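# Move an unpowered limp robot arm between desks

## Task

Carry the 5.7 kg unpowered spare arm, whose joints flop freely, from its desk to the other desk and set it down lying flat. It must end up motionless with nothing hanging past any desk edge. No part of it may drop freely by more than a few centimetres. Release it and back the robot away afterwards. The robot itself must not topple or be left leaning.

## Robot and tools

Robot: a Rainbow Robotics RB-Y1. It has a two-wheel differential base with rear casters, 0.66 m long and 0.58 m wide, whose front edge sits 0.10 m ahead of the drive axle. On top is a folding torso (ankle, knee, hip), two 7-joint arms with parallel grippers, and a pan/tilt head. Each arm is rated for 3 kg, so a 5.7 kg object should be shared between both hands. Heavy loads held far in front of the wheels can tip the robot forward, and nothing stops that.

Frames: the base frame has its origin on the floor under the middle of the drive axle, with x forward, y left and z up. The reported chest, left_hand and right_hand poses are in this frame. A hand point is the spot between its finger pads. The fingers point along that hand's -z and close along its x. Reported hand positions get less accurate at long reach. Odometry is the base frame as it was at scene start. It counts wheel turns, so slip shows up as travel. Heading is in radians, positive to the left, within ±3.142.

execute_actions(actions, cameras): actions is a list holding zero or one action. An empty list just reports state and images. An action may contain the following.
- base: exactly one relative command. translate_m is metres driven straight from the current spot, positive forward, -3 to 3. rotate_rad is a turn in place, positive counter-clockwise seen from above, -3.2 to 3.2. The base cannot move sideways. A move that would need more than 8.667 s at its top speed is refused.
- joints: absolute targets, keyed by joint name, in rad or m. Torso: torso_squat_rad 0..1.2 (raises chest height as it grows, chest kept level), torso_shift_rad -0.3..0.6 (+ pushes hips forward), torso_pitch_rad -0.2..1.4 (+ leans forward), torso_yaw_rad -1.5..1.5 (+ left). Combined torso limits: squat+shift<=1.52; squat-shift+pitch<=1.57; shift+0.5pitch-0.4squat<=0.7; shift+0.3pitch-0.5squat<=0.39. Breaking one leaves the torso short of target with off_target.
- Per arm: shoulder_pitch ±2.356 (0 hangs, negative raises forward); shoulder_roll 0..3.141 on the left, -3.141..0 on the right (moves the arm outward); shoulder_yaw ±2.094; elbow -2.617..0.01 (negative bends); forearm_roll ±3.141; wrist_pitch -1.57..1.919 (negative tips hand forward); hand_roll ±2.705; gripper_m 0..0.1 is the gap between the pads. Roll and yaw signs are the same for both arms.
- Head: head_pan_rad ±0.523 and head_tilt_rad -0.35..1.57 (+ looks down).
- speeds: optional caps for this action only. translate_m 0.05-0.4 m/s (default 0.4); rotate_rad 0.1-1.509 rad/s (default 1.509).
- min_time_s: optional, 0.1-8 s, the shortest duration any arm or head motion may take.
Joint top speeds are about 1 rad/s for arms (1.5 for the wrist joints), 0.3 for squat and pitch, 0.15 for shift, and 0.1 m/s for grippers. Joints you leave out may keep driving to earlier targets. Unknown keys or out-of-range values get the whole call refused. cameras is a list of head_camera, left_wrist_camera, right_wrist_camera or all. Leaving it out or passing null gives all cameras; [] gives none. The pictures line gives the order of the returned images.

wait(seconds 0-10): lets the simulation run with nothing new commanded, then returns state and images. zoom_image(camera, region [x0,y0,x1,y1] in pixels, at most 504x504) enlarges part of that camera's latest image. Head images are 896x504 and wrist images 644x364. read_manual gives licence text only. finished_scene(scene) closes the scene for good and reports success, so call it only once the arm rests on the target desk and the robot has backed away.

Results: base_status and joint_status say how each motion ended. done means reached; for the base it only means the wheels turned that far. off_target means it stopped short and may still be pushing. contact_stop means it hit something hard, could not lift the load, or pressed an arm into something; the whole torso group or arm group then freezes. time_out means it ran too long. stopped_with_arm means the torso halted because an arm hit something. limit_stop_at_own_body means the self-collision guard stopped it before contact, so move the parts apart. limit_stop_at_motor_heat is a heat stop. "joint command not followed" with a cause line means arm targets were withheld because of an arm-arm or self-collision risk. Follow the advice in the cause line; the gripper still moves. on_its_own lists uncommanded parts, and "held at" is their target rather than their position. After any stop, first relieve the pushing part in a separate action: arms first, then torso. If both hands share one object and the torso contact-stops right at the start with nothing in the way, resend every arm joint at its current reading (not the grippers), then repeat the torso command. After an error, later calls in the same reply are skipped.

Grasping: command the gripper at least 0.005 m narrower than the part being held. off_target is then normal.

Avoid: the base does not stop on collision and its wheels may spin. A bent leg can stick out past the front of the base. When the leg meets furniture, the torso may push the robot backward without odometry noticing. Never let the arms strike or squeeze each other, grippers included. Contact torque at a joint's limit (61.6 N m shoulders, 31.6 elbow, 22 wrist joints, held load included) freezes the robot for 10 s. Motors heat under load: a MOTOR HOT warning comes at 65 °C, and at 80 °C the arm brakes lock. Keep holding periods short. Support the limp arm so that no segment swings down or drops, and lower it gently onto the desk.

Camera calibration lines (K, distortion, T_world_to_cam mapping the base frame to the camera) allow projecting points. Expect small errors, larger for wrist cameras at long reach.

Each tool is called after "Request:" as name([rows], argument=value, ...), one row to a line, values as JSON.

## Session

I'll start by looking at the current state and camera views.

Request:
execute_actions(actions=[])

Scene clock: 0.00 s.
Motor temperatures (°C, as the motors report them): left_arm=[28 30 28 32 32 31 31] | right_arm=[28 24 28 27 36 31 32]
base_odometry: x=+0.000 y=+0.000 heading=+0.000 (m, m, rad; odometry frame)
base_status: not commanded
joint_positions: torso_squat_rad=+0.350 torso_shift_rad=-0.001 torso_pitch_rad=+0.000 torso_yaw_rad=+0.001 left_shoulder_pitch_rad=+0.045 left_shoulder_roll_rad=+0.024 left_shoulder_yaw_rad=-0.021 left_elbow_rad=-0.131 left_forearm_roll_rad=+0.010 left_wrist_pitch_rad=-0.001 left_hand_roll_rad=+0.013 left_gripper_m=+0.101 right_shoulder_pitch_rad=+0.011 right_shoulder_roll_rad=-0.038 right_shoulder_yaw_rad=-0.029 right_elbow_rad=-0.275 right_forearm_roll_rad=-0.015 right_wrist_pitch_rad=-0.021 right_hand_roll_rad=+0.002 right_gripper_m=+0.100 head_pan_rad=+0.000 head_tilt_rad=+0.400
joint_status: not commanded
chest: x=-0.2288 y=-0.0006 z=+1.2474 quat_wxyz=(+1.000, +0.001, +0.000, +0.000) (m; base frame)
left_hand: x=-0.1974 y=+0.2380 z=+0.5635 quat_wxyz=(+0.999, +0.012, -0.045, +0.008) (m; base frame)
right_hand: x=-0.0983 y=-0.2532 z=+0.5752 quat_wxyz=(+0.989, -0.020, -0.143, -0.019) (m; base frame)
pictures: head_camera, left_wrist_camera, right_wrist_camera
Images, in order (width x height): head_camera 896x504, left_wrist_camera 644x364, right_wrist_camera 644x364.

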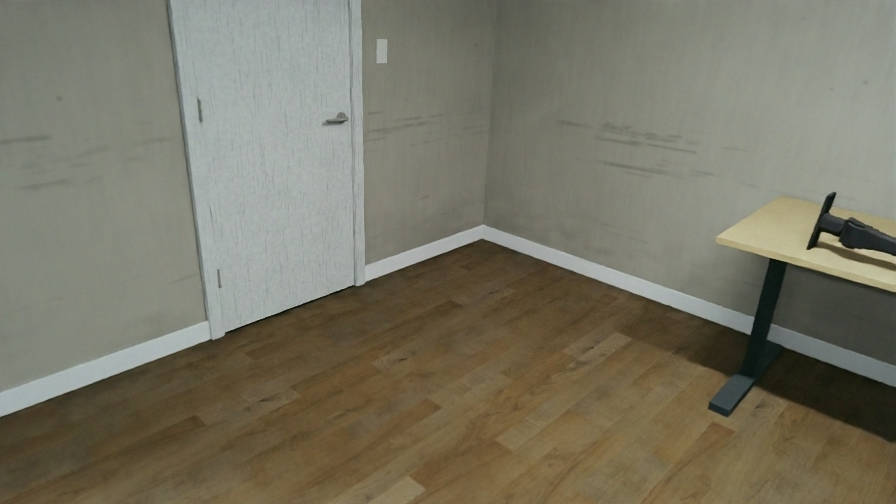

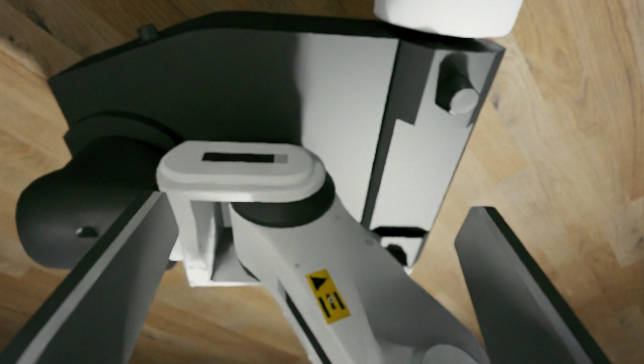

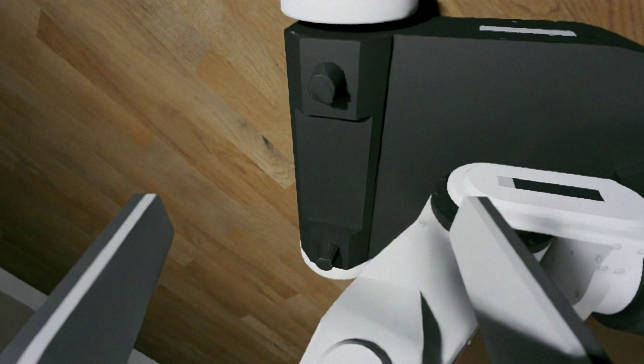

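Request:
execute_actions([
  {"joints": {"head_pan_rad": -0.52}},
], cameras=["head_camera"])

Scene clock: 1.23 s.
Motor temperatures (°C, as the motors report them): left_arm=[28 30 28 32 32 31 31] | right_arm=[28 24 28 27 36 31 32]
base_odometry: x=+0.000 y=+0.000 heading=+0.000 (m, m, rad; odometry frame)
base_status: not commanded
joint_positions: torso_squat_rad=+0.350 torso_shift_rad=-0.001 torso_pitch_rad=+0.000 torso_yaw_rad=+0.001 left_shoulder_pitch_rad=+0.045 left_shoulder_roll_rad=+0.024 left_shoulder_yaw_rad=-0.021 left_elbow_rad=-0.131 left_forearm_roll_rad=+0.010 left_wrist_pitch_rad=-0.001 left_hand_roll_rad=+0.013 left_gripper_m=+0.101 right_shoulder_pitch_rad=+0.011 right_shoulder_roll_rad=-0.038 right_shoulder_yaw_rad=-0.029 right_elbow_rad=-0.275 right_forearm_roll_rad=-0.015 right_wrist_pitch_rad=-0.021 right_hand_roll_rad=+0.002 right_gripper_m=+0.100 head_pan_rad=-0.520 head_tilt_rad=+0.400
joint_status: all done
chest: x=-0.2288 y=-0.0006 z=+1.2474 quat_wxyz=(+1.000, +0.001, +0.000, +0.000) (m; base frame)
left_hand: x=-0.1974 y=+0.2380 z=+0.5635 quat_wxyz=(+0.999, +0.012, -0.045, +0.008) (m; base frame)
right_hand: x=-0.0983 y=-0.2532 z=+0.5752 quat_wxyz=(+0.989, -0.020, -0.143, -0.019) (m; base frame)
pictures: head_camera
camera_calibration (this result's frames):
head_camera: T_world_to_cam=[[-0.501184, -0.863509, 0.0562723, -0.190679], [-0.362711, 0.150588, -0.919654, 1.31658], [0.785656, -0.481326, -0.388676, 0.667637], [0, 0, 0, 1]] pos_world=[-0.142561, -0.0415621, 1.48102]
Images, in order (width x height): head_camera 896x504.

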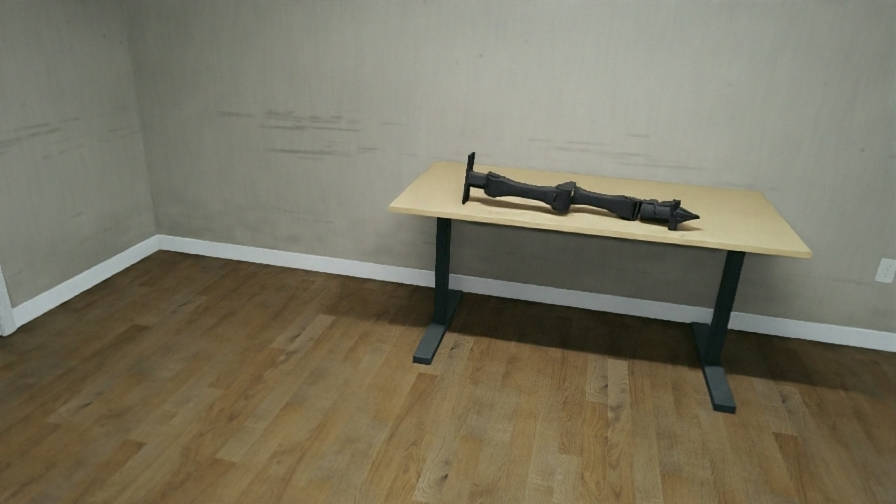

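Request:
zoom_image(camera="head_camera", region=[380, 130, 830, 290])

Region (380, 130, 830, 290) of head_camera's 896x504 image, scaled by 1.120, with more detail than that image has; it fills the top 179 rows of this view, and the rest is white.

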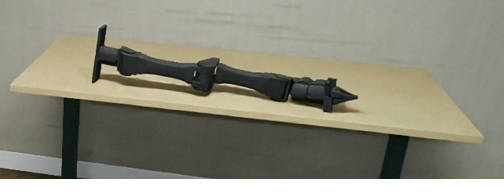

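Request:
execute_actions([
  {"base": {"rotate_rad": -0.71}, "joints": {"torso_yaw_rad": -0.65, "head_tilt_rad": 0.3, "left_shoulder_roll_rad": 0.2, "right_shoulder_roll_rad": -0.2, "left_elbow_rad": -1.6, "right_elbow_rad": -1.6, "left_shoulder_pitch_rad": 0.3, "right_shoulder_pitch_rad": 0.3}},
], cameras=["head_camera"])

Scene clock: 7.07 s.
Motor temperatures (°C, as the motors report them): left_arm=[28 30 28 32 32 31 31] | right_arm=[28 24 28 27 36 32 32]
base_odometry: x=+0.000 y=+0.000 heading=-0.709 (m, m, rad; odometry frame)
base_status: done
joint_positions: torso_squat_rad=+0.350 torso_shift_rad=-0.001 torso_pitch_rad=-0.001 torso_yaw_rad=-0.650 left_shoulder_pitch_rad=+0.300 left_shoulder_roll_rad=+0.200 left_shoulder_yaw_rad=-0.021 left_elbow_rad=-1.600 left_forearm_roll_rad=+0.010 left_wrist_pitch_rad=-0.001 left_hand_roll_rad=+0.013 left_gripper_m=+0.101 right_shoulder_pitch_rad=+0.300 right_shoulder_roll_rad=-0.200 right_shoulder_yaw_rad=-0.029 right_elbow_rad=-1.600 right_forearm_roll_rad=-0.015 right_wrist_pitch_rad=-0.021 right_hand_roll_rad=+0.002 right_gripper_m=+0.100 head_pan_rad=-0.520 head_tilt_rad=+0.300
joint_status: all done
chest: x=-0.2288 y=-0.0006 z=+1.2474 quat_wxyz=(+0.948, +0.001, +0.000, -0.319) (m; base frame)
left_hand: x=+0.2887 y=+0.0026 z=+0.9072 quat_wxyz=(+0.735, -0.118, -0.600, -0.293) (m; base frame)
right_hand: x=-0.1080 y=-0.5189 z=+0.9159 quat_wxyz=(+0.751, -0.293, -0.549, -0.219) (m; base frame)
pictures: head_camera
camera_calibration (this result's frames):
head_camera: T_world_to_cam=[[-0.924087, -0.378117, 0.0555931, -0.286032], [-0.161261, 0.253891, -0.953695, 1.41024], [0.346494, -0.890262, -0.295593, 0.431453], [0, 0, 0, 1]] pos_world=[-0.186398, -0.0820928, 1.48837]
Images, in order (width x height): head_camera 896x504.

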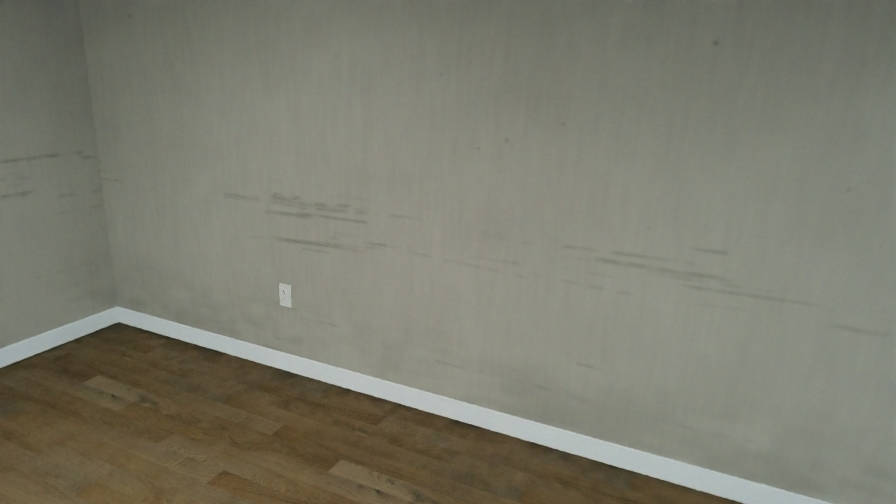

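Request:
execute_actions([
  {"base": {"rotate_rad": -0.15}, "joints": {"torso_yaw_rad": -1.5}},
], cameras=["head_camera"])

Scene clock: 10.77 s.
Motor temperatures (°C, as the motors report them): left_arm=[28 30 28 32 32 31 31] | right_arm=[28 24 28 27 36 32 32]
base_odometry: x=+0.000 y=+0.000 heading=-0.859 (m, m, rad; odometry frame)
base_status: done
joint_positions: torso_squat_rad=+0.350 torso_shift_rad=-0.001 torso_pitch_rad=-0.001 torso_yaw_rad=-1.499 left_shoulder_pitch_rad=+0.300 left_shoulder_roll_rad=+0.200 left_shoulder_yaw_rad=-0.021 left_elbow_rad=-1.600 left_forearm_roll_rad=+0.010 left_wrist_pitch_rad=-0.001 left_hand_roll_rad=+0.013 left_gripper_m=+0.101 right_shoulder_pitch_rad=+0.300 right_shoulder_roll_rad=-0.200 right_shoulder_yaw_rad=-0.029 right_elbow_rad=-1.600 right_forearm_roll_rad=-0.015 right_wrist_pitch_rad=-0.021 right_hand_roll_rad=+0.002 right_gripper_m=+0.100 head_pan_rad=-0.520 head_tilt_rad=+0.300
joint_status: all done
chest: x=-0.2288 y=-0.0006 z=+1.2474 quat_wxyz=(+0.732, +0.001, +0.000, -0.681) (m; base frame)
left_hand: x=+0.1153 y=-0.3867 z=+0.9067 quat_wxyz=(+0.550, -0.354, -0.498, -0.570) (m; base frame)
right_hand: x=-0.5384 y=-0.4334 z=+0.9158 quat_wxyz=(+0.595, -0.493, -0.380, -0.509) (m; base frame)
pictures: head_camera
camera_calibration (this result's frames):
head_camera: T_world_to_cam=[[-0.89427, 0.443951, 0.056474, -0.279823], [0.0834935, 0.289482, -0.953535, 1.46607], [-0.439671, -0.848002, -0.295942, 0.252007], [0, 0, 0, 1]] pos_world=[-0.261844, -0.0864694, 1.48833]
Images, in order (width x height): head_camera 896x504.

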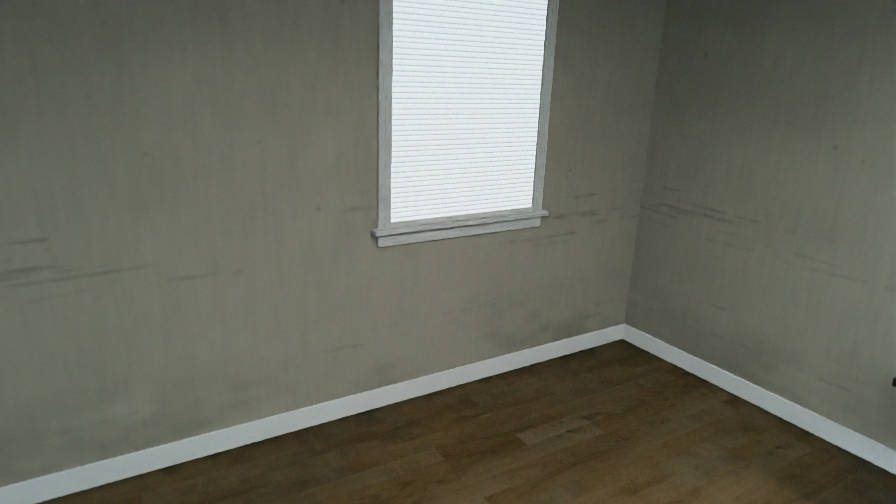

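Request:
execute_actions([
  {"base": {"translate_m": 1.35}, "joints": {"torso_yaw_rad": 0.0, "head_pan_rad": 0.0, "head_tilt_rad": 0.65, "torso_squat_rad": 0.2}},
], cameras=["head_camera"])

Request:
execute_actions([
  {"base": {"rotate_rad": 0.15}},
], cameras=["head_camera"])

Scene clock: 15.90 s.
Motor temperatures (°C, as the motors report them): left_arm=[28 30 28 32 32 31 31] | right_arm=[28 24 28 27 36 32 32]
base_odometry: x=+0.881 y=-1.022 heading=-0.860 (m, m, rad; odometry frame)
base_status: done
joint_positions: torso_squat_rad=+0.200 torso_shift_rad=-0.001 torso_pitch_rad=+0.000 torso_yaw_rad=+0.000 left_shoulder_pitch_rad=+0.300 left_shoulder_roll_rad=+0.200 left_shoulder_yaw_rad=-0.021 left_elbow_rad=-1.600 left_forearm_roll_rad=+0.010 left_wrist_pitch_rad=-0.001 left_hand_roll_rad=+0.013 left_gripper_m=+0.101 right_shoulder_pitch_rad=+0.300 right_shoulder_roll_rad=-0.200 right_shoulder_yaw_rad=-0.029 right_elbow_rad=-1.600 right_forearm_roll_rad=-0.015 right_wrist_pitch_rad=-0.021 right_hand_roll_rad=+0.002 right_gripper_m=+0.100 head_pan_rad=+0.000 head_tilt_rad=+0.650
joint_status: all done
chest: x=-0.2288 y=-0.0006 z=+1.2760 quat_wxyz=(+1.000, +0.001, +0.000, +0.000) (m; base frame)
left_hand: x=+0.1814 y=+0.3152 z=+0.9360 quat_wxyz=(+0.790, +0.080, -0.606, -0.042) (m; base frame)
right_hand: x=+0.1813 y=-0.3401 z=+0.9449 quat_wxyz=(+0.782, -0.102, -0.615, +0.032) (m; base frame)
pictures: head_camera
camera_calibration (this result's frames):
head_camera: T_world_to_cam=[[0.00764552, -0.998388, 0.0562372, -0.0870899], [-0.604735, -0.0494057, -0.794893, 1.10847], [0.79639, -0.0279312, -0.604138, 0.999361], [0, 0, 0, 1]] pos_world=[-0.124889, -0.00427165, 1.48976]
Images, in order (width x height): head_camera 896x504.

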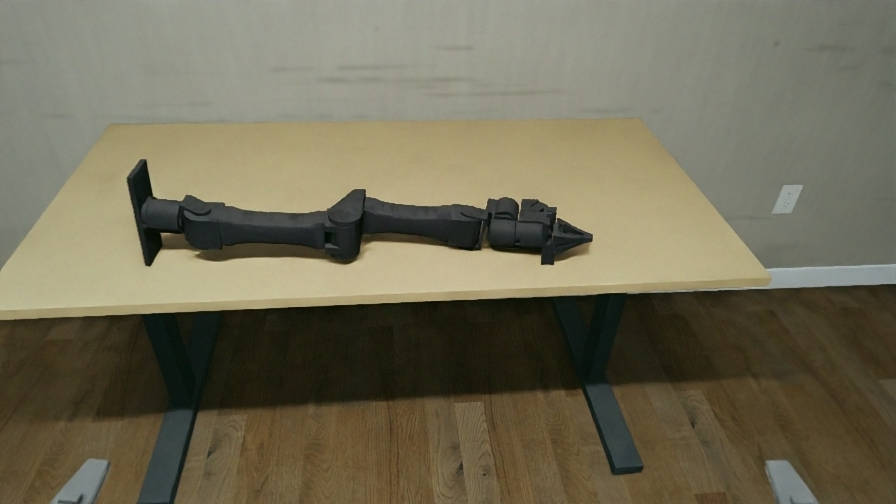

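Scene clock: 17.37 s.
Motor temperatures (°C, as the motors report them): left_arm=[28 30 28 32 32 31 31] | right_arm=[28 24 28 27 36 32 32]
base_odometry: x=+0.881 y=-1.022 heading=-0.710 (m, m, rad; odometry frame)
base_status: done
joint_positions: torso_squat_rad=+0.200 torso_shift_rad=-0.001 torso_pitch_rad=+0.000 torso_yaw_rad=+0.000 left_shoulder_pitch_rad=+0.300 left_shoulder_roll_rad=+0.200 left_shoulder_yaw_rad=-0.021 left_elbow_rad=-1.600 left_forearm_roll_rad=+0.010 left_wrist_pitch_rad=-0.001 left_hand_roll_rad=+0.013 left_gripper_m=+0.101 right_shoulder_pitch_rad=+0.300 right_shoulder_roll_rad=-0.200 right_shoulder_yaw_rad=-0.029 right_elbow_rad=-1.600 right_forearm_roll_rad=-0.015 right_wrist_pitch_rad=-0.021 right_hand_roll_rad=+0.002 right_gripper_m=+0.100 head_pan_rad=+0.000 head_tilt_rad=+0.650
joint_status: not commanded
chest: x=-0.2288 y=-0.0007 z=+1.2760 quat_wxyz=(+1.000, +0.001, +0.000, +0.000) (m; base frame)
left_hand: x=+0.1814 y=+0.3152 z=+0.9361 quat_wxyz=(+0.790, +0.080, -0.606, -0.042) (m; base frame)
right_hand: x=+0.1813 y=-0.3402 z=+0.9448 quat_wxyz=(+0.782, -0.102, -0.615, +0.032) (m; base frame)
pictures: head_camera
camera_calibration (this result's frames):
head_camera: T_world_to_cam=[[0.00761335, -0.998393, 0.0561621, -0.0870498], [-0.604725, -0.0493268, -0.794905, 1.10847], [0.796398, -0.0279108, -0.604129, 0.999358], [0, 0, 0, 1]] pos_world=[-0.124901, -0.00433955, 1.48976]
Images, in order (width x height): head_camera 896x504.

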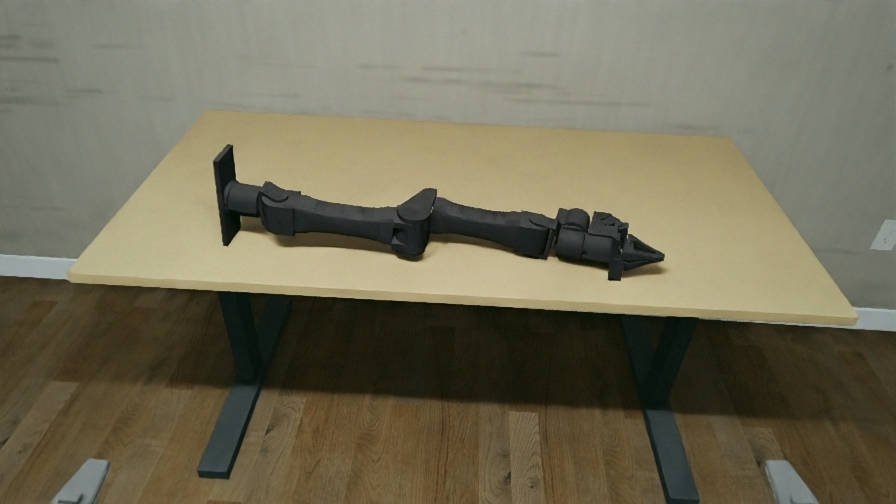

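Request:
zoom_image(camera="head_camera", region=[200, 130, 460, 280])

Request:
zoom_image(camera="head_camera", region=[420, 160, 680, 300])

Region (200, 130, 460, 280) of head_camera's 896x504 image, scaled by 1.938, with more detail than that image has; it fills the top 291 rows of this view, and the rest is white.

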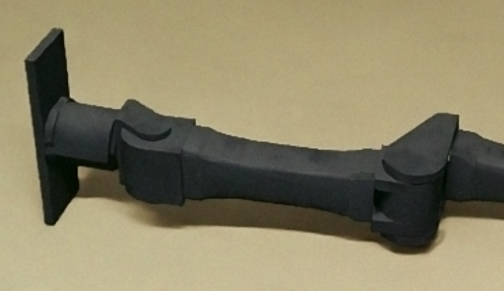

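Region (420, 160, 680, 300) of head_camera's 896x504 image, scaled by 1.938, with more detail than that image has; it fills the top 271 rows of this view, and the rest is white.

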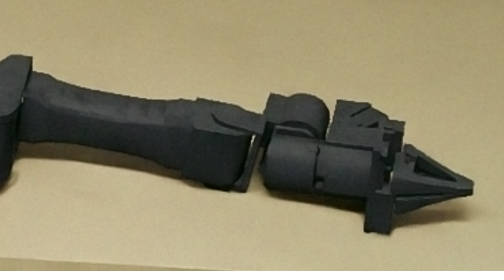

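Request:
zoom_image(camera="head_camera", region=[40, 240, 140, 300])

Request:
zoom_image(camera="head_camera", region=[796, 285, 896, 345])

Request:
zoom_image(camera="head_camera", region=[180, 280, 320, 500])

Region (40, 240, 140, 300) of head_camera's 896x504 image, scaled by 5.040, with more detail than that image has; it fills the top 302 rows of this view, and the rest is white.

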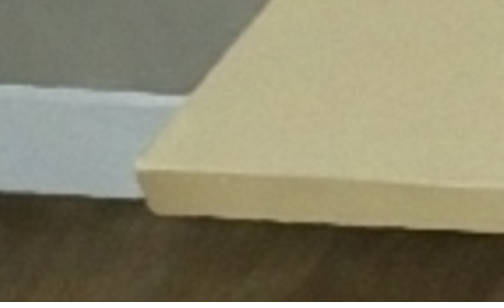

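Region (796, 285, 896, 345) of head_camera's 896x504 image, scaled by 5.040, with more detail than that image has; it fills the top 302 rows of this view, and the rest is white.

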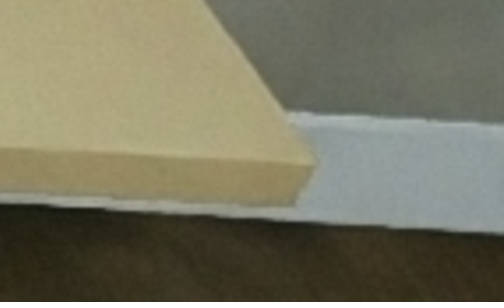

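Region (180, 280, 320, 500) of head_camera's 896x504 image, scaled by 2.291, with more detail than that image has; it fills the left 321 columns of this view, and the rest is white.

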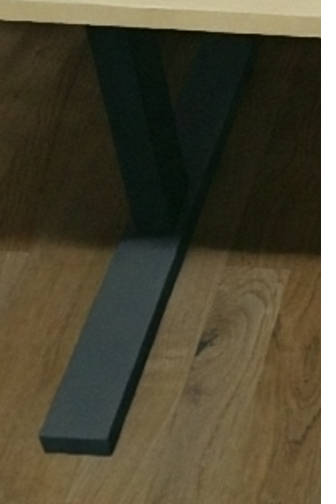

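Request:
execute_actions([
  {"base": {"translate_m": 0.655}, "joints": {"torso_yaw_rad": 0.08, "torso_squat_rad": 0.35, "head_tilt_rad": 1.05, "left_shoulder_pitch_rad": -0.7354, "left_shoulder_roll_rad": 0.2417, "left_shoulder_yaw_rad": -0.2259, "left_elbow_rad": -1.1644, "left_forearm_roll_rad": 0.4225, "left_wrist_pitch_rad": 1.7941, "left_hand_roll_rad": 0.23, "right_shoulder_pitch_rad": -0.7465, "right_shoulder_roll_rad": -0.2231, "right_shoulder_yaw_rad": 0.2333, "right_elbow_rad": -1.0469, "right_forearm_roll_rad": -0.4075, "right_wrist_pitch_rad": 1.6942, "right_hand_roll_rad": -0.546}},
])

Scene clock: 44.07 s.
Motor temperatures (°C, as the motors report them): left_arm=[28 30 28 33 32 31 31] | right_arm=[28 24 28 28 36 32 32]
base_odometry: x=+1.378 y=-1.449 heading=-0.710 (m, m, rad; odometry frame)
base_status: done
joint_positions: torso_squat_rad=+0.350 torso_shift_rad=-0.001 torso_pitch_rad=+0.000 torso_yaw_rad=+0.080 left_shoulder_pitch_rad=-0.736 left_shoulder_roll_rad=+0.242 left_shoulder_yaw_rad=-0.226 left_elbow_rad=-1.165 left_forearm_roll_rad=+0.422 left_wrist_pitch_rad=+1.794 left_hand_roll_rad=+0.230 left_gripper_m=+0.101 right_shoulder_pitch_rad=-0.746 right_shoulder_roll_rad=-0.223 right_shoulder_yaw_rad=+0.233 right_elbow_rad=-1.047 right_forearm_roll_rad=-0.407 right_wrist_pitch_rad=+1.694 right_hand_roll_rad=-0.546 right_gripper_m=+0.100 head_pan_rad=+0.000 head_tilt_rad=+1.050
joint_status: all done
chest: x=-0.2288 y=-0.0006 z=+1.2475 quat_wxyz=(+0.999, +0.001, +0.000, +0.040) (m; base frame)
left_hand: x=+0.2065 y=+0.2050 z=+0.9425 quat_wxyz=(+1.000, +0.000, +0.000, -0.025) (m; base frame)
right_hand: x=+0.2385 y=-0.1333 z=+0.9169 quat_wxyz=(+0.998, +0.001, +0.000, -0.067) (m; base frame)
pictures: head_camera, left_wrist_camera, right_wrist_camera
camera_calibration (this result's frames):
head_camera: T_world_to_cam=[[0.109, -0.992847, 0.0487241, -0.051913], [-0.859745, -0.118764, -0.496724, 0.601571], [0.498957, 0.0122529, -0.86654, 1.3005], [0, 0, 0, 1]] pos_world=[-0.126037, 0.0039688, 1.42828]
left_wrist_camera: T_world_to_cam=[[0.999577, -0.0170916, -0.0235486, -0.180924], [0.00168232, -0.774002, 0.633181, -0.40429], [-0.0290488, -0.632953, -0.773645, 0.951571], [0, 0, 0, 1]] pos_world=[0.209169, 0.286286, 0.987907]
right_wrist_camera: T_world_to_cam=[[-0.994132, 0.108115, 0.00354172, 0.246493], [0.085236, 0.762758, 0.641042, -0.477292], [0.0666047, 0.637582, -0.767498, 0.859793], [0, 0, 0, 1]] pos_world=[0.228463, -0.21078, 0.964981]
Images, in order (width x height): head_camera 896x504, left_wrist_camera 644x364, right_wrist_camera 644x364.

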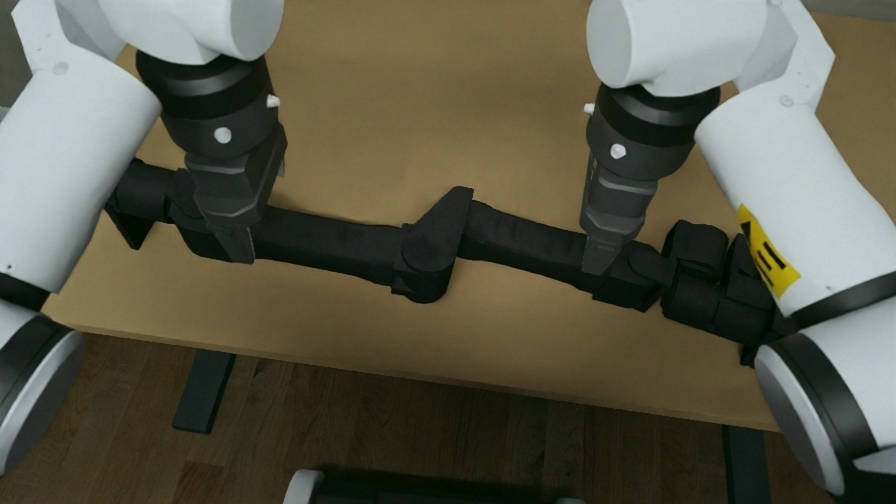

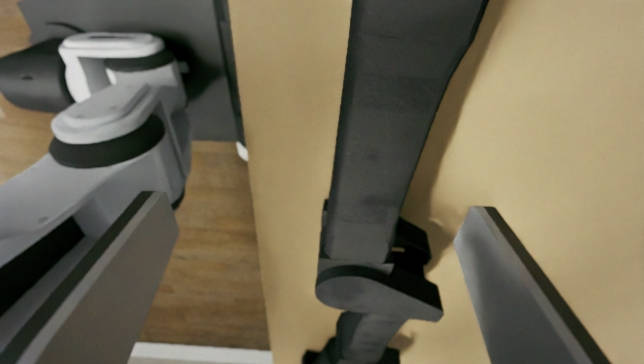

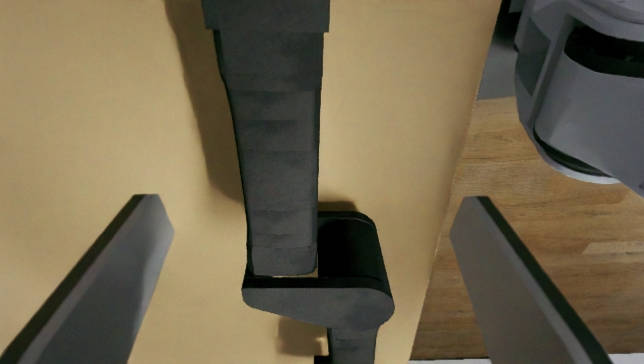

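Request:
zoom_image(camera="left_wrist_camera", region=[200, 0, 564, 364])

Request:
zoom_image(camera="right_wrist_camera", region=[140, 0, 504, 364])

Region (200, 0, 564, 364) of left_wrist_camera's 644x364 image, scaled by 1.385, with more detail than that image has.

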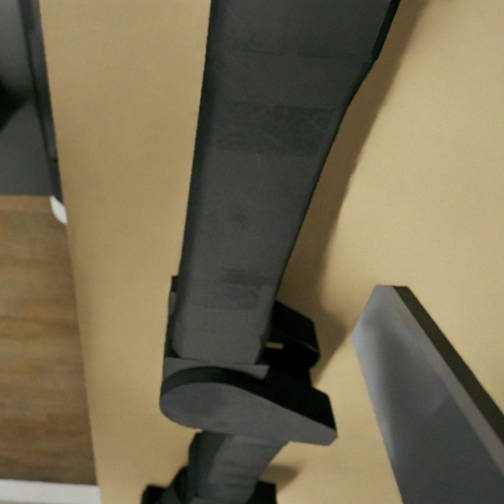

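Region (140, 0, 504, 364) of right_wrist_camera's 644x364 image, scaled by 1.385, with more detail than that image has.

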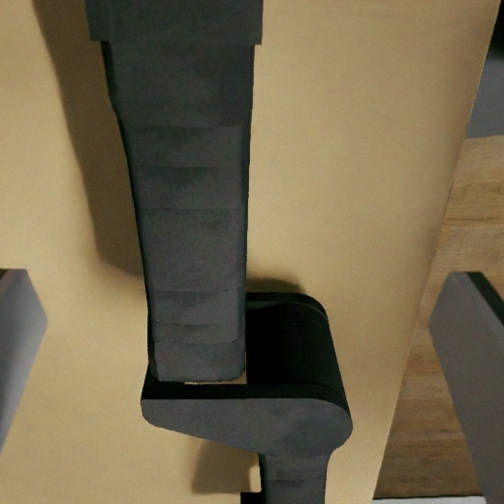

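Request:
execute_actions([
  {"base": {"translate_m": 0.041}, "joints": {"torso_squat_rad": 0.5, "left_hand_roll_rad": 0.19, "right_shoulder_pitch_rad": -0.6751, "right_shoulder_roll_rad": -0.2337, "right_shoulder_yaw_rad": 0.2475, "right_elbow_rad": -1.1766, "right_forearm_roll_rad": -0.4087, "right_wrist_pitch_rad": 1.7446, "right_hand_roll_rad": -0.5763}},
])

Scene clock: 50.20 s.
Motor temperatures (°C, as the motors report them): left_arm=[28 30 28 33 32 31 31] | right_arm=[29 24 28 28 36 32 32]
base_odometry: x=+1.409 y=-1.476 heading=-0.709 (m, m, rad; odometry frame)
base_status: done
joint_positions: torso_squat_rad=+0.500 torso_shift_rad=-0.001 torso_pitch_rad=-0.001 torso_yaw_rad=+0.080 left_shoulder_pitch_rad=-0.736 left_shoulder_roll_rad=+0.242 left_shoulder_yaw_rad=-0.226 left_elbow_rad=-1.165 left_forearm_roll_rad=+0.422 left_wrist_pitch_rad=+1.794 left_hand_roll_rad=+0.190 left_gripper_m=+0.101 right_shoulder_pitch_rad=-0.675 right_shoulder_roll_rad=-0.233 right_shoulder_yaw_rad=+0.247 right_elbow_rad=-1.176 right_forearm_roll_rad=-0.409 right_wrist_pitch_rad=+1.745 right_hand_roll_rad=-0.576 right_gripper_m=+0.100 head_pan_rad=+0.000 head_tilt_rad=+1.050
joint_status: all done
chest: x=-0.2288 y=-0.0006 z=+1.2042 quat_wxyz=(+0.999, +0.001, +0.000, +0.040) (m; base frame)
left_hand: x=+0.2065 y=+0.2051 z=+0.8993 quat_wxyz=(+0.999, +0.000, +0.000, -0.045) (m; base frame)
right_hand: x=+0.2226 y=-0.1345 z=+0.8738 quat_wxyz=(+0.998, +0.001, +0.000, -0.067) (m; base frame)
pictures: head_camera, left_wrist_camera, right_wrist_camera
camera_calibration (this result's frames):
head_camera: T_world_to_cam=[[0.108998, -0.992846, 0.0487383, -0.0498033], [-0.859678, -0.118768, -0.496838, 0.580216], [0.499072, 0.012255, -0.866474, 1.26297], [0, 0, 0, 1]] pos_world=[-0.126088, 0.00398609, 1.38504]
left_wrist_camera: T_world_to_cam=[[0.998108, -0.0568523, -0.0234322, -0.17362], [-0.0292005, -0.773563, 0.633046, -0.370484], [-0.0541164, -0.631164, -0.773759, 0.92314], [0, 0, 0, 1]] pos_world=[0.21243, 0.28619, 0.944753]
right_wrist_camera: T_world_to_cam=[[-0.994185, 0.107629, 0.00341269, 0.231031], [0.0847769, 0.762772, 0.641086, -0.447287], [0.0663961, 0.637648, -0.767461, 0.828531], [0, 0, 0, 1]] pos_world=[0.212596, -0.211998, 0.921827]
Images, in order (width x height): head_camera 896x504, left_wrist_camera 644x364, right_wrist_camera 644x364.

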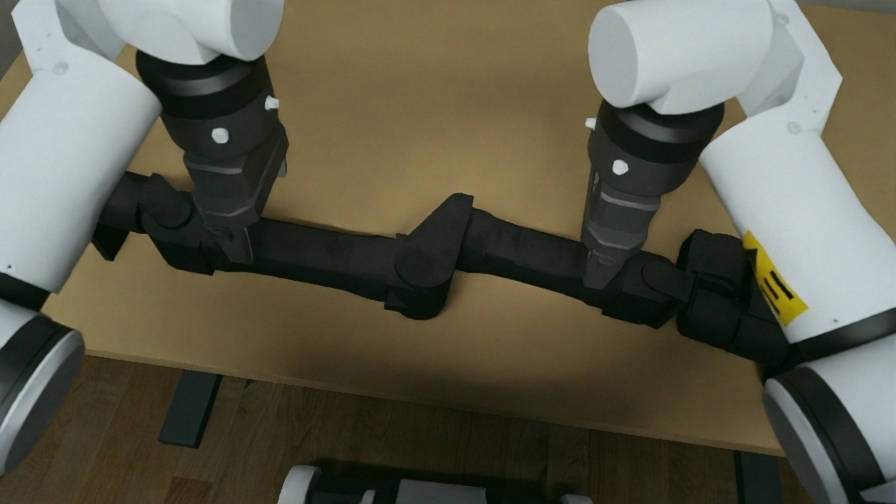

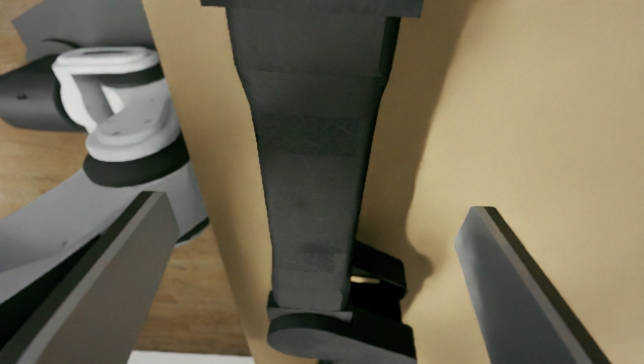

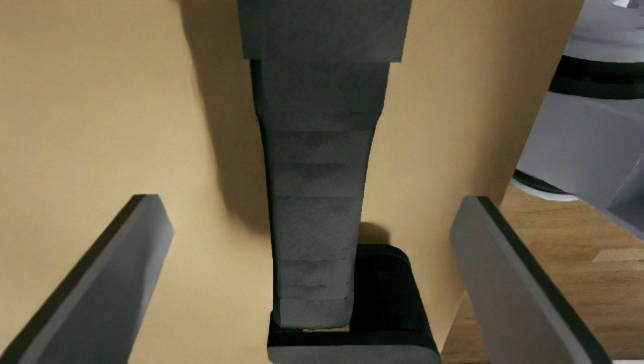

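Request:
execute_actions([
  {"joints": {"torso_squat_rad": 0.67}},
])

Scene clock: 53.27 s.
Motor temperatures (°C, as the motors report them): left_arm=[29 30 28 33 32 31 31] | right_arm=[29 24 28 28 36 32 32]
base_odometry: x=+1.409 y=-1.476 heading=-0.709 (m, m, rad; odometry frame)
base_status: not commanded
joint_positions: torso_squat_rad=+0.670 torso_shift_rad=-0.001 torso_pitch_rad=+0.000 torso_yaw_rad=+0.080 left_shoulder_pitch_rad=-0.736 left_shoulder_roll_rad=+0.242 left_shoulder_yaw_rad=-0.226 left_elbow_rad=-1.165 left_forearm_roll_rad=+0.422 left_wrist_pitch_rad=+1.794 left_hand_roll_rad=+0.190 left_gripper_m=+0.101 right_shoulder_pitch_rad=-0.675 right_shoulder_roll_rad=-0.233 right_shoulder_yaw_rad=+0.247 right_elbow_rad=-1.177 right_forearm_roll_rad=-0.409 right_wrist_pitch_rad=+1.745 right_hand_roll_rad=-0.576 right_gripper_m=+0.100 head_pan_rad=+0.000 head_tilt_rad=+1.050
joint_status: all done
chest: x=-0.2287 y=-0.0006 z=+1.1386 quat_wxyz=(+0.999, +0.001, +0.000, +0.040) (m; base frame)
left_hand: x=+0.2065 y=+0.2051 z=+0.8336 quat_wxyz=(+0.999, +0.000, +0.000, -0.045) (m; base frame)
right_hand: x=+0.2226 y=-0.1345 z=+0.8081 quat_wxyz=(+0.998, +0.001, +0.000, -0.067) (m; base frame)
pictures: head_camera, left_wrist_camera, right_wrist_camera
camera_calibration (this result's frames):
head_camera: T_world_to_cam=[[0.108999, -0.992846, 0.0487362, -0.0465826], [-0.85969, -0.118768, -0.496816, 0.547647], [0.499051, 0.0122543, -0.866486, 1.20608], [0, 0, 0, 1]] pos_world=[-0.12601, 0.00401374, 1.3194]
left_wrist_camera: T_world_to_cam=[[0.998107, -0.0568275, -0.023525, -0.175128], [-0.0291223, -0.773563, 0.633049, -0.3289], [-0.0541727, -0.631166, -0.773754, 0.872361], [0, 0, 0, 1]] pos_world=[0.212476, 0.286227, 0.879083]
right_wrist_camera: T_world_to_cam=[[-0.994184, 0.107636, 0.00348814, 0.231233], [0.0848313, 0.762774, 0.641077, -0.405211], [0.0663422, 0.637645, -0.767469, 0.778138], [0, 0, 0, 1]] pos_world=[0.21264, -0.21198, 0.856161]
Images, in order (width x height): head_camera 896x504, left_wrist_camera 644x364, right_wrist_camera 644x364.

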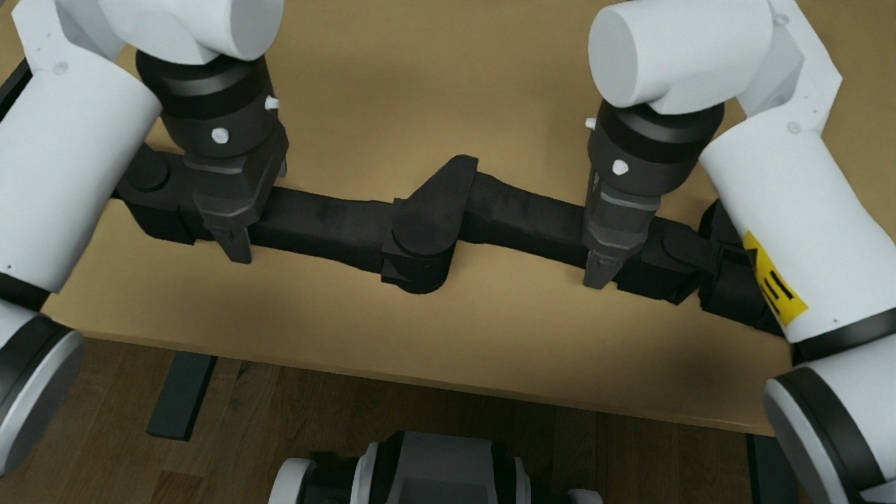

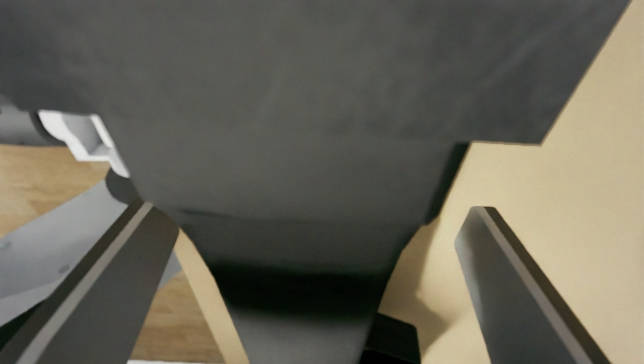

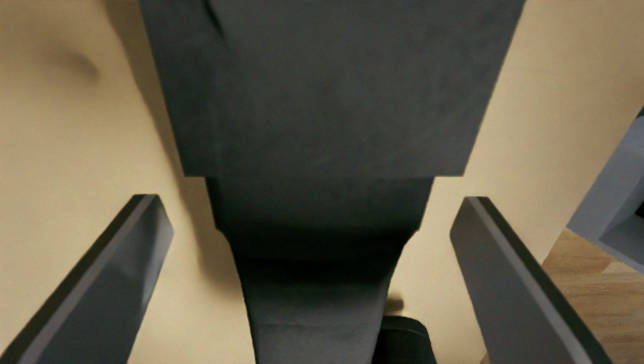

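Request:
execute_actions([
  {"joints": {"torso_squat_rad": 0.747, "left_shoulder_pitch_rad": -0.7603, "left_shoulder_roll_rad": 0.3542, "left_shoulder_yaw_rad": -0.3584, "left_elbow_rad": -1.2691, "left_forearm_roll_rad": 0.6072, "left_wrist_pitch_rad": 1.8354, "left_hand_roll_rad": 0.3151, "right_shoulder_pitch_rad": -0.6762, "right_shoulder_roll_rad": -0.2433, "right_shoulder_yaw_rad": 0.2422, "right_elbow_rad": -1.2287, "right_forearm_roll_rad": -0.4169, "right_wrist_pitch_rad": 1.7948, "right_hand_roll_rad": -0.5896}, "min_time_s": 0.7},
])

Scene clock: 60.60 s.
Motor temperatures (°C, as the motors report them): left_arm=[29 30 28 33 32 31 31] | right_arm=[29 24 28 28 36 32 32]
base_odometry: x=+1.409 y=-1.476 heading=-0.709 (m, m, rad; odometry frame)
base_status: not commanded
joint_positions: torso_squat_rad=+0.747 torso_shift_rad=-0.001 torso_pitch_rad=-0.001 torso_yaw_rad=+0.080 left_shoulder_pitch_rad=-0.760 left_shoulder_roll_rad=+0.354 left_shoulder_yaw_rad=-0.358 left_elbow_rad=-1.269 left_forearm_roll_rad=+0.607 left_wrist_pitch_rad=+1.835 left_hand_roll_rad=+0.315 left_gripper_m=+0.101 right_shoulder_pitch_rad=-0.676 right_shoulder_roll_rad=-0.243 right_shoulder_yaw_rad=+0.243 right_elbow_rad=-1.229 right_forearm_roll_rad=-0.417 right_wrist_pitch_rad=+1.795 right_hand_roll_rad=-0.590 right_gripper_m=+0.100 head_pan_rad=+0.000 head_tilt_rad=+1.050
joint_status: all done
chest: x=-0.2287 y=-0.0006 z=+1.1035 quat_wxyz=(+0.999, +0.001, +0.000, +0.040) (m; base frame)
left_hand: x=+0.2005 y=+0.2047 z=+0.8234 quat_wxyz=(+0.999, +0.000, +0.000, -0.045) (m; base frame)
right_hand: x=+0.2210 y=-0.1350 z=+0.7866 quat_wxyz=(+0.998, +0.000, +0.000, -0.067) (m; base frame)
pictures: head_camera, left_wrist_camera, right_wrist_camera
camera_calibration (this result's frames):
head_camera: T_world_to_cam=[[0.108998, -0.992846, 0.0487399, -0.0448653], [-0.859675, -0.118768, -0.496844, 0.530277], [0.499078, 0.0122543, -0.86647, 1.17568], [0, 0, 0, 1]] pos_world=[-0.125999, 0.00402855, 1.28434]
left_wrist_camera: T_world_to_cam=[[0.998092, -0.0569424, -0.0238541, -0.169039], [-0.0289928, -0.773446, 0.633199, -0.32315], [-0.0545057, -0.6313, -0.773621, 0.863802], [0, 0, 0, 1]] pos_world=[0.20643, 0.285753, 0.868841]
right_wrist_camera: T_world_to_cam=[[-0.994175, 0.107723, 0.00333251, 0.229871], [0.0849158, 0.763895, 0.639729, -0.38975], [0.0663681, 0.636286, -0.768593, 0.762798], [0, 0, 0, 1]] pos_world=[0.211003, -0.212392, 0.834849]
Images, in order (width x height): head_camera 896x504, left_wrist_camera 644x364, right_wrist_camera 644x364.

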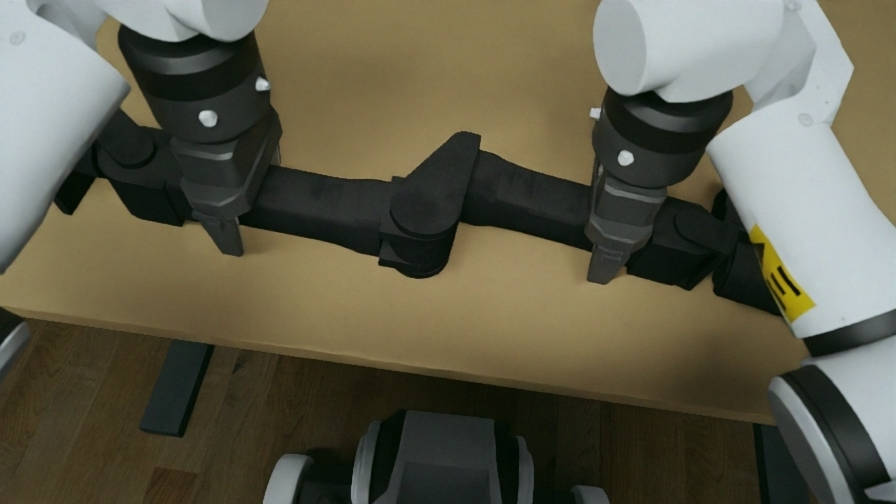

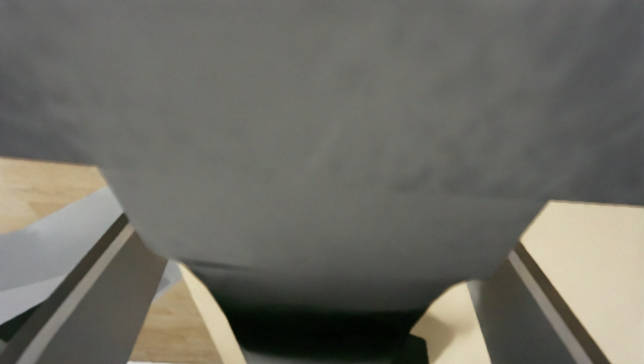

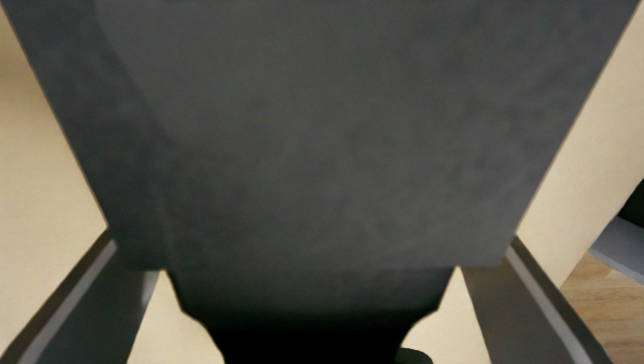

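Request:
execute_actions([
  {"joints": {"torso_squat_rad": 0.769, "left_gripper_m": 0.07, "right_gripper_m": 0.07}},
], cameras=[])

Request:
execute_actions([
  {"joints": {"left_gripper_m": 0.03, "right_gripper_m": 0.03}},
])

Scene clock: 62.03 s.
Motor temperatures (°C, as the motors report them): left_arm=[29 30 28 33 32 31 31] | right_arm=[29 24 28 28 36 32 32]
base_odometry: x=+1.409 y=-1.476 heading=-0.709 (m, m, rad; odometry frame)
base_status: not commanded
joint_positions: torso_squat_rad=+0.769 torso_shift_rad=-0.001 torso_pitch_rad=-0.001 torso_yaw_rad=+0.080 left_shoulder_pitch_rad=-0.760 left_shoulder_roll_rad=+0.354 left_shoulder_yaw_rad=-0.358 left_elbow_rad=-1.269 left_forearm_roll_rad=+0.607 left_wrist_pitch_rad=+1.835 left_hand_roll_rad=+0.315 left_gripper_m=+0.070 right_shoulder_pitch_rad=-0.676 right_shoulder_roll_rad=-0.243 right_shoulder_yaw_rad=+0.243 right_elbow_rad=-1.229 right_forearm_roll_rad=-0.417 right_wrist_pitch_rad=+1.795 right_hand_roll_rad=-0.590 right_gripper_m=+0.070 head_pan_rad=+0.000 head_tilt_rad=+1.050
joint_status: all done
chest: x=-0.2287 y=-0.0006 z=+1.0930 quat_wxyz=(+0.999, +0.001, +0.000, +0.040) (m; base frame)
left_hand: x=+0.2005 y=+0.2047 z=+0.8129 quat_wxyz=(+0.999, +0.000, +0.000, -0.045) (m; base frame)
right_hand: x=+0.2210 y=-0.1350 z=+0.7761 quat_wxyz=(+0.998, +0.000, +0.000, -0.067) (m; base frame)
pictures: none
No camera images: the call's "cameras" was empty. Leave "cameras" out to get every camera's image.

Scene clock: 62.93 s.
Motor temperatures (°C, as the motors report them): left_arm=[29 30 28 33 32 31 31] | right_arm=[29 24 28 28 36 32 32]
base_odometry: x=+1.409 y=-1.476 heading=-0.709 (m, m, rad; odometry frame)
base_status: not commanded
joint_positions: torso_squat_rad=+0.769 torso_shift_rad=-0.001 torso_pitch_rad=+0.000 torso_yaw_rad=+0.080 left_shoulder_pitch_rad=-0.760 left_shoulder_roll_rad=+0.354 left_shoulder_yaw_rad=-0.358 left_elbow_rad=-1.269 left_forearm_roll_rad=+0.607 left_wrist_pitch_rad=+1.835 left_hand_roll_rad=+0.315 left_gripper_m=+0.056 right_shoulder_pitch_rad=-0.676 right_shoulder_roll_rad=-0.243 right_shoulder_yaw_rad=+0.243 right_elbow_rad=-1.229 right_forearm_roll_rad=-0.417 right_wrist_pitch_rad=+1.795 right_hand_roll_rad=-0.590 right_gripper_m=+0.054 head_pan_rad=+0.000 head_tilt_rad=+1.050
joint_status: left_gripper_m off_target (ended at +0.056, target +0.030); right_gripper_m off_target (ended at +0.054, target +0.030)
chest: x=-0.2286 y=-0.0006 z=+1.0930 quat_wxyz=(+0.999, +0.001, +0.000, +0.040) (m; base frame)
left_hand: x=+0.2006 y=+0.2046 z=+0.8129 quat_wxyz=(+0.999, +0.000, +0.000, -0.045) (m; base frame)
right_hand: x=+0.2211 y=-0.1350 z=+0.7761 quat_wxyz=(+0.998, +0.000, +0.000, -0.067) (m; base frame)
pictures: head_camera, left_wrist_camera, right_wrist_camera
camera_calibration (this result's frames):
head_camera: T_world_to_cam=[[0.109, -0.992847, 0.0487294, -0.04434], [-0.859707, -0.118766, -0.496788, 0.524992], [0.499022, 0.012257, -0.866503, 1.1665], [0, 0, 0, 1]] pos_world=[-0.125938, 0.00403058, 1.27375]
left_wrist_camera: T_world_to_cam=[[0.998102, -0.0568686, -0.0236248, -0.169612], [-0.0290844, -0.773487, 0.633144, -0.316439], [-0.0542795, -0.631255, -0.773673, 0.855658], [0, 0, 0, 1]] pos_world=[0.206532, 0.285731, 0.858344]
right_wrist_camera: T_world_to_cam=[[-0.99416, 0.107873, 0.00314921, 0.230181], [0.0849139, 0.763894, 0.63973, -0.382979], [0.0666038, 0.636262, -0.768593, 0.754655], [0, 0, 0, 1]] pos_world=[0.211094, -0.212433, 0.824301]
Images, in order (width x height): head_camera 896x504, left_wrist_camera 644x364, right_wrist_camera 644x364.

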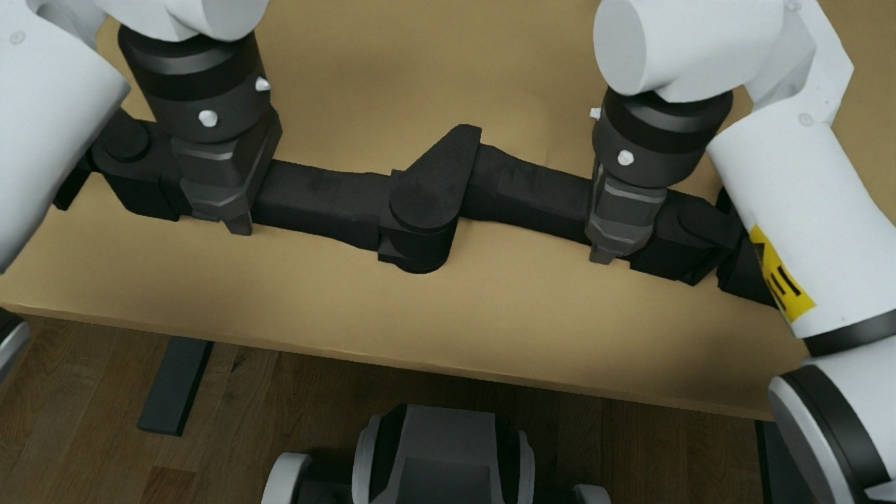

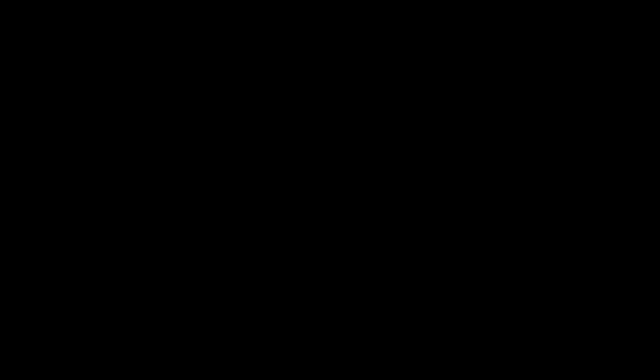

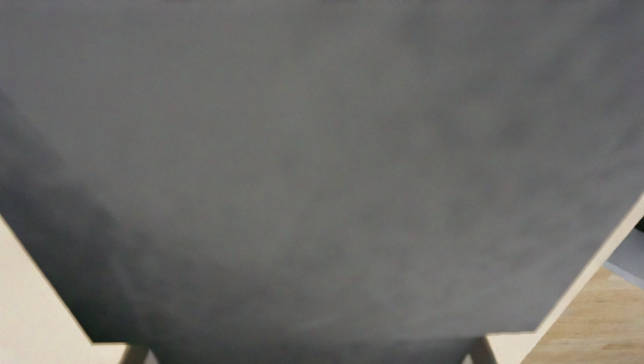

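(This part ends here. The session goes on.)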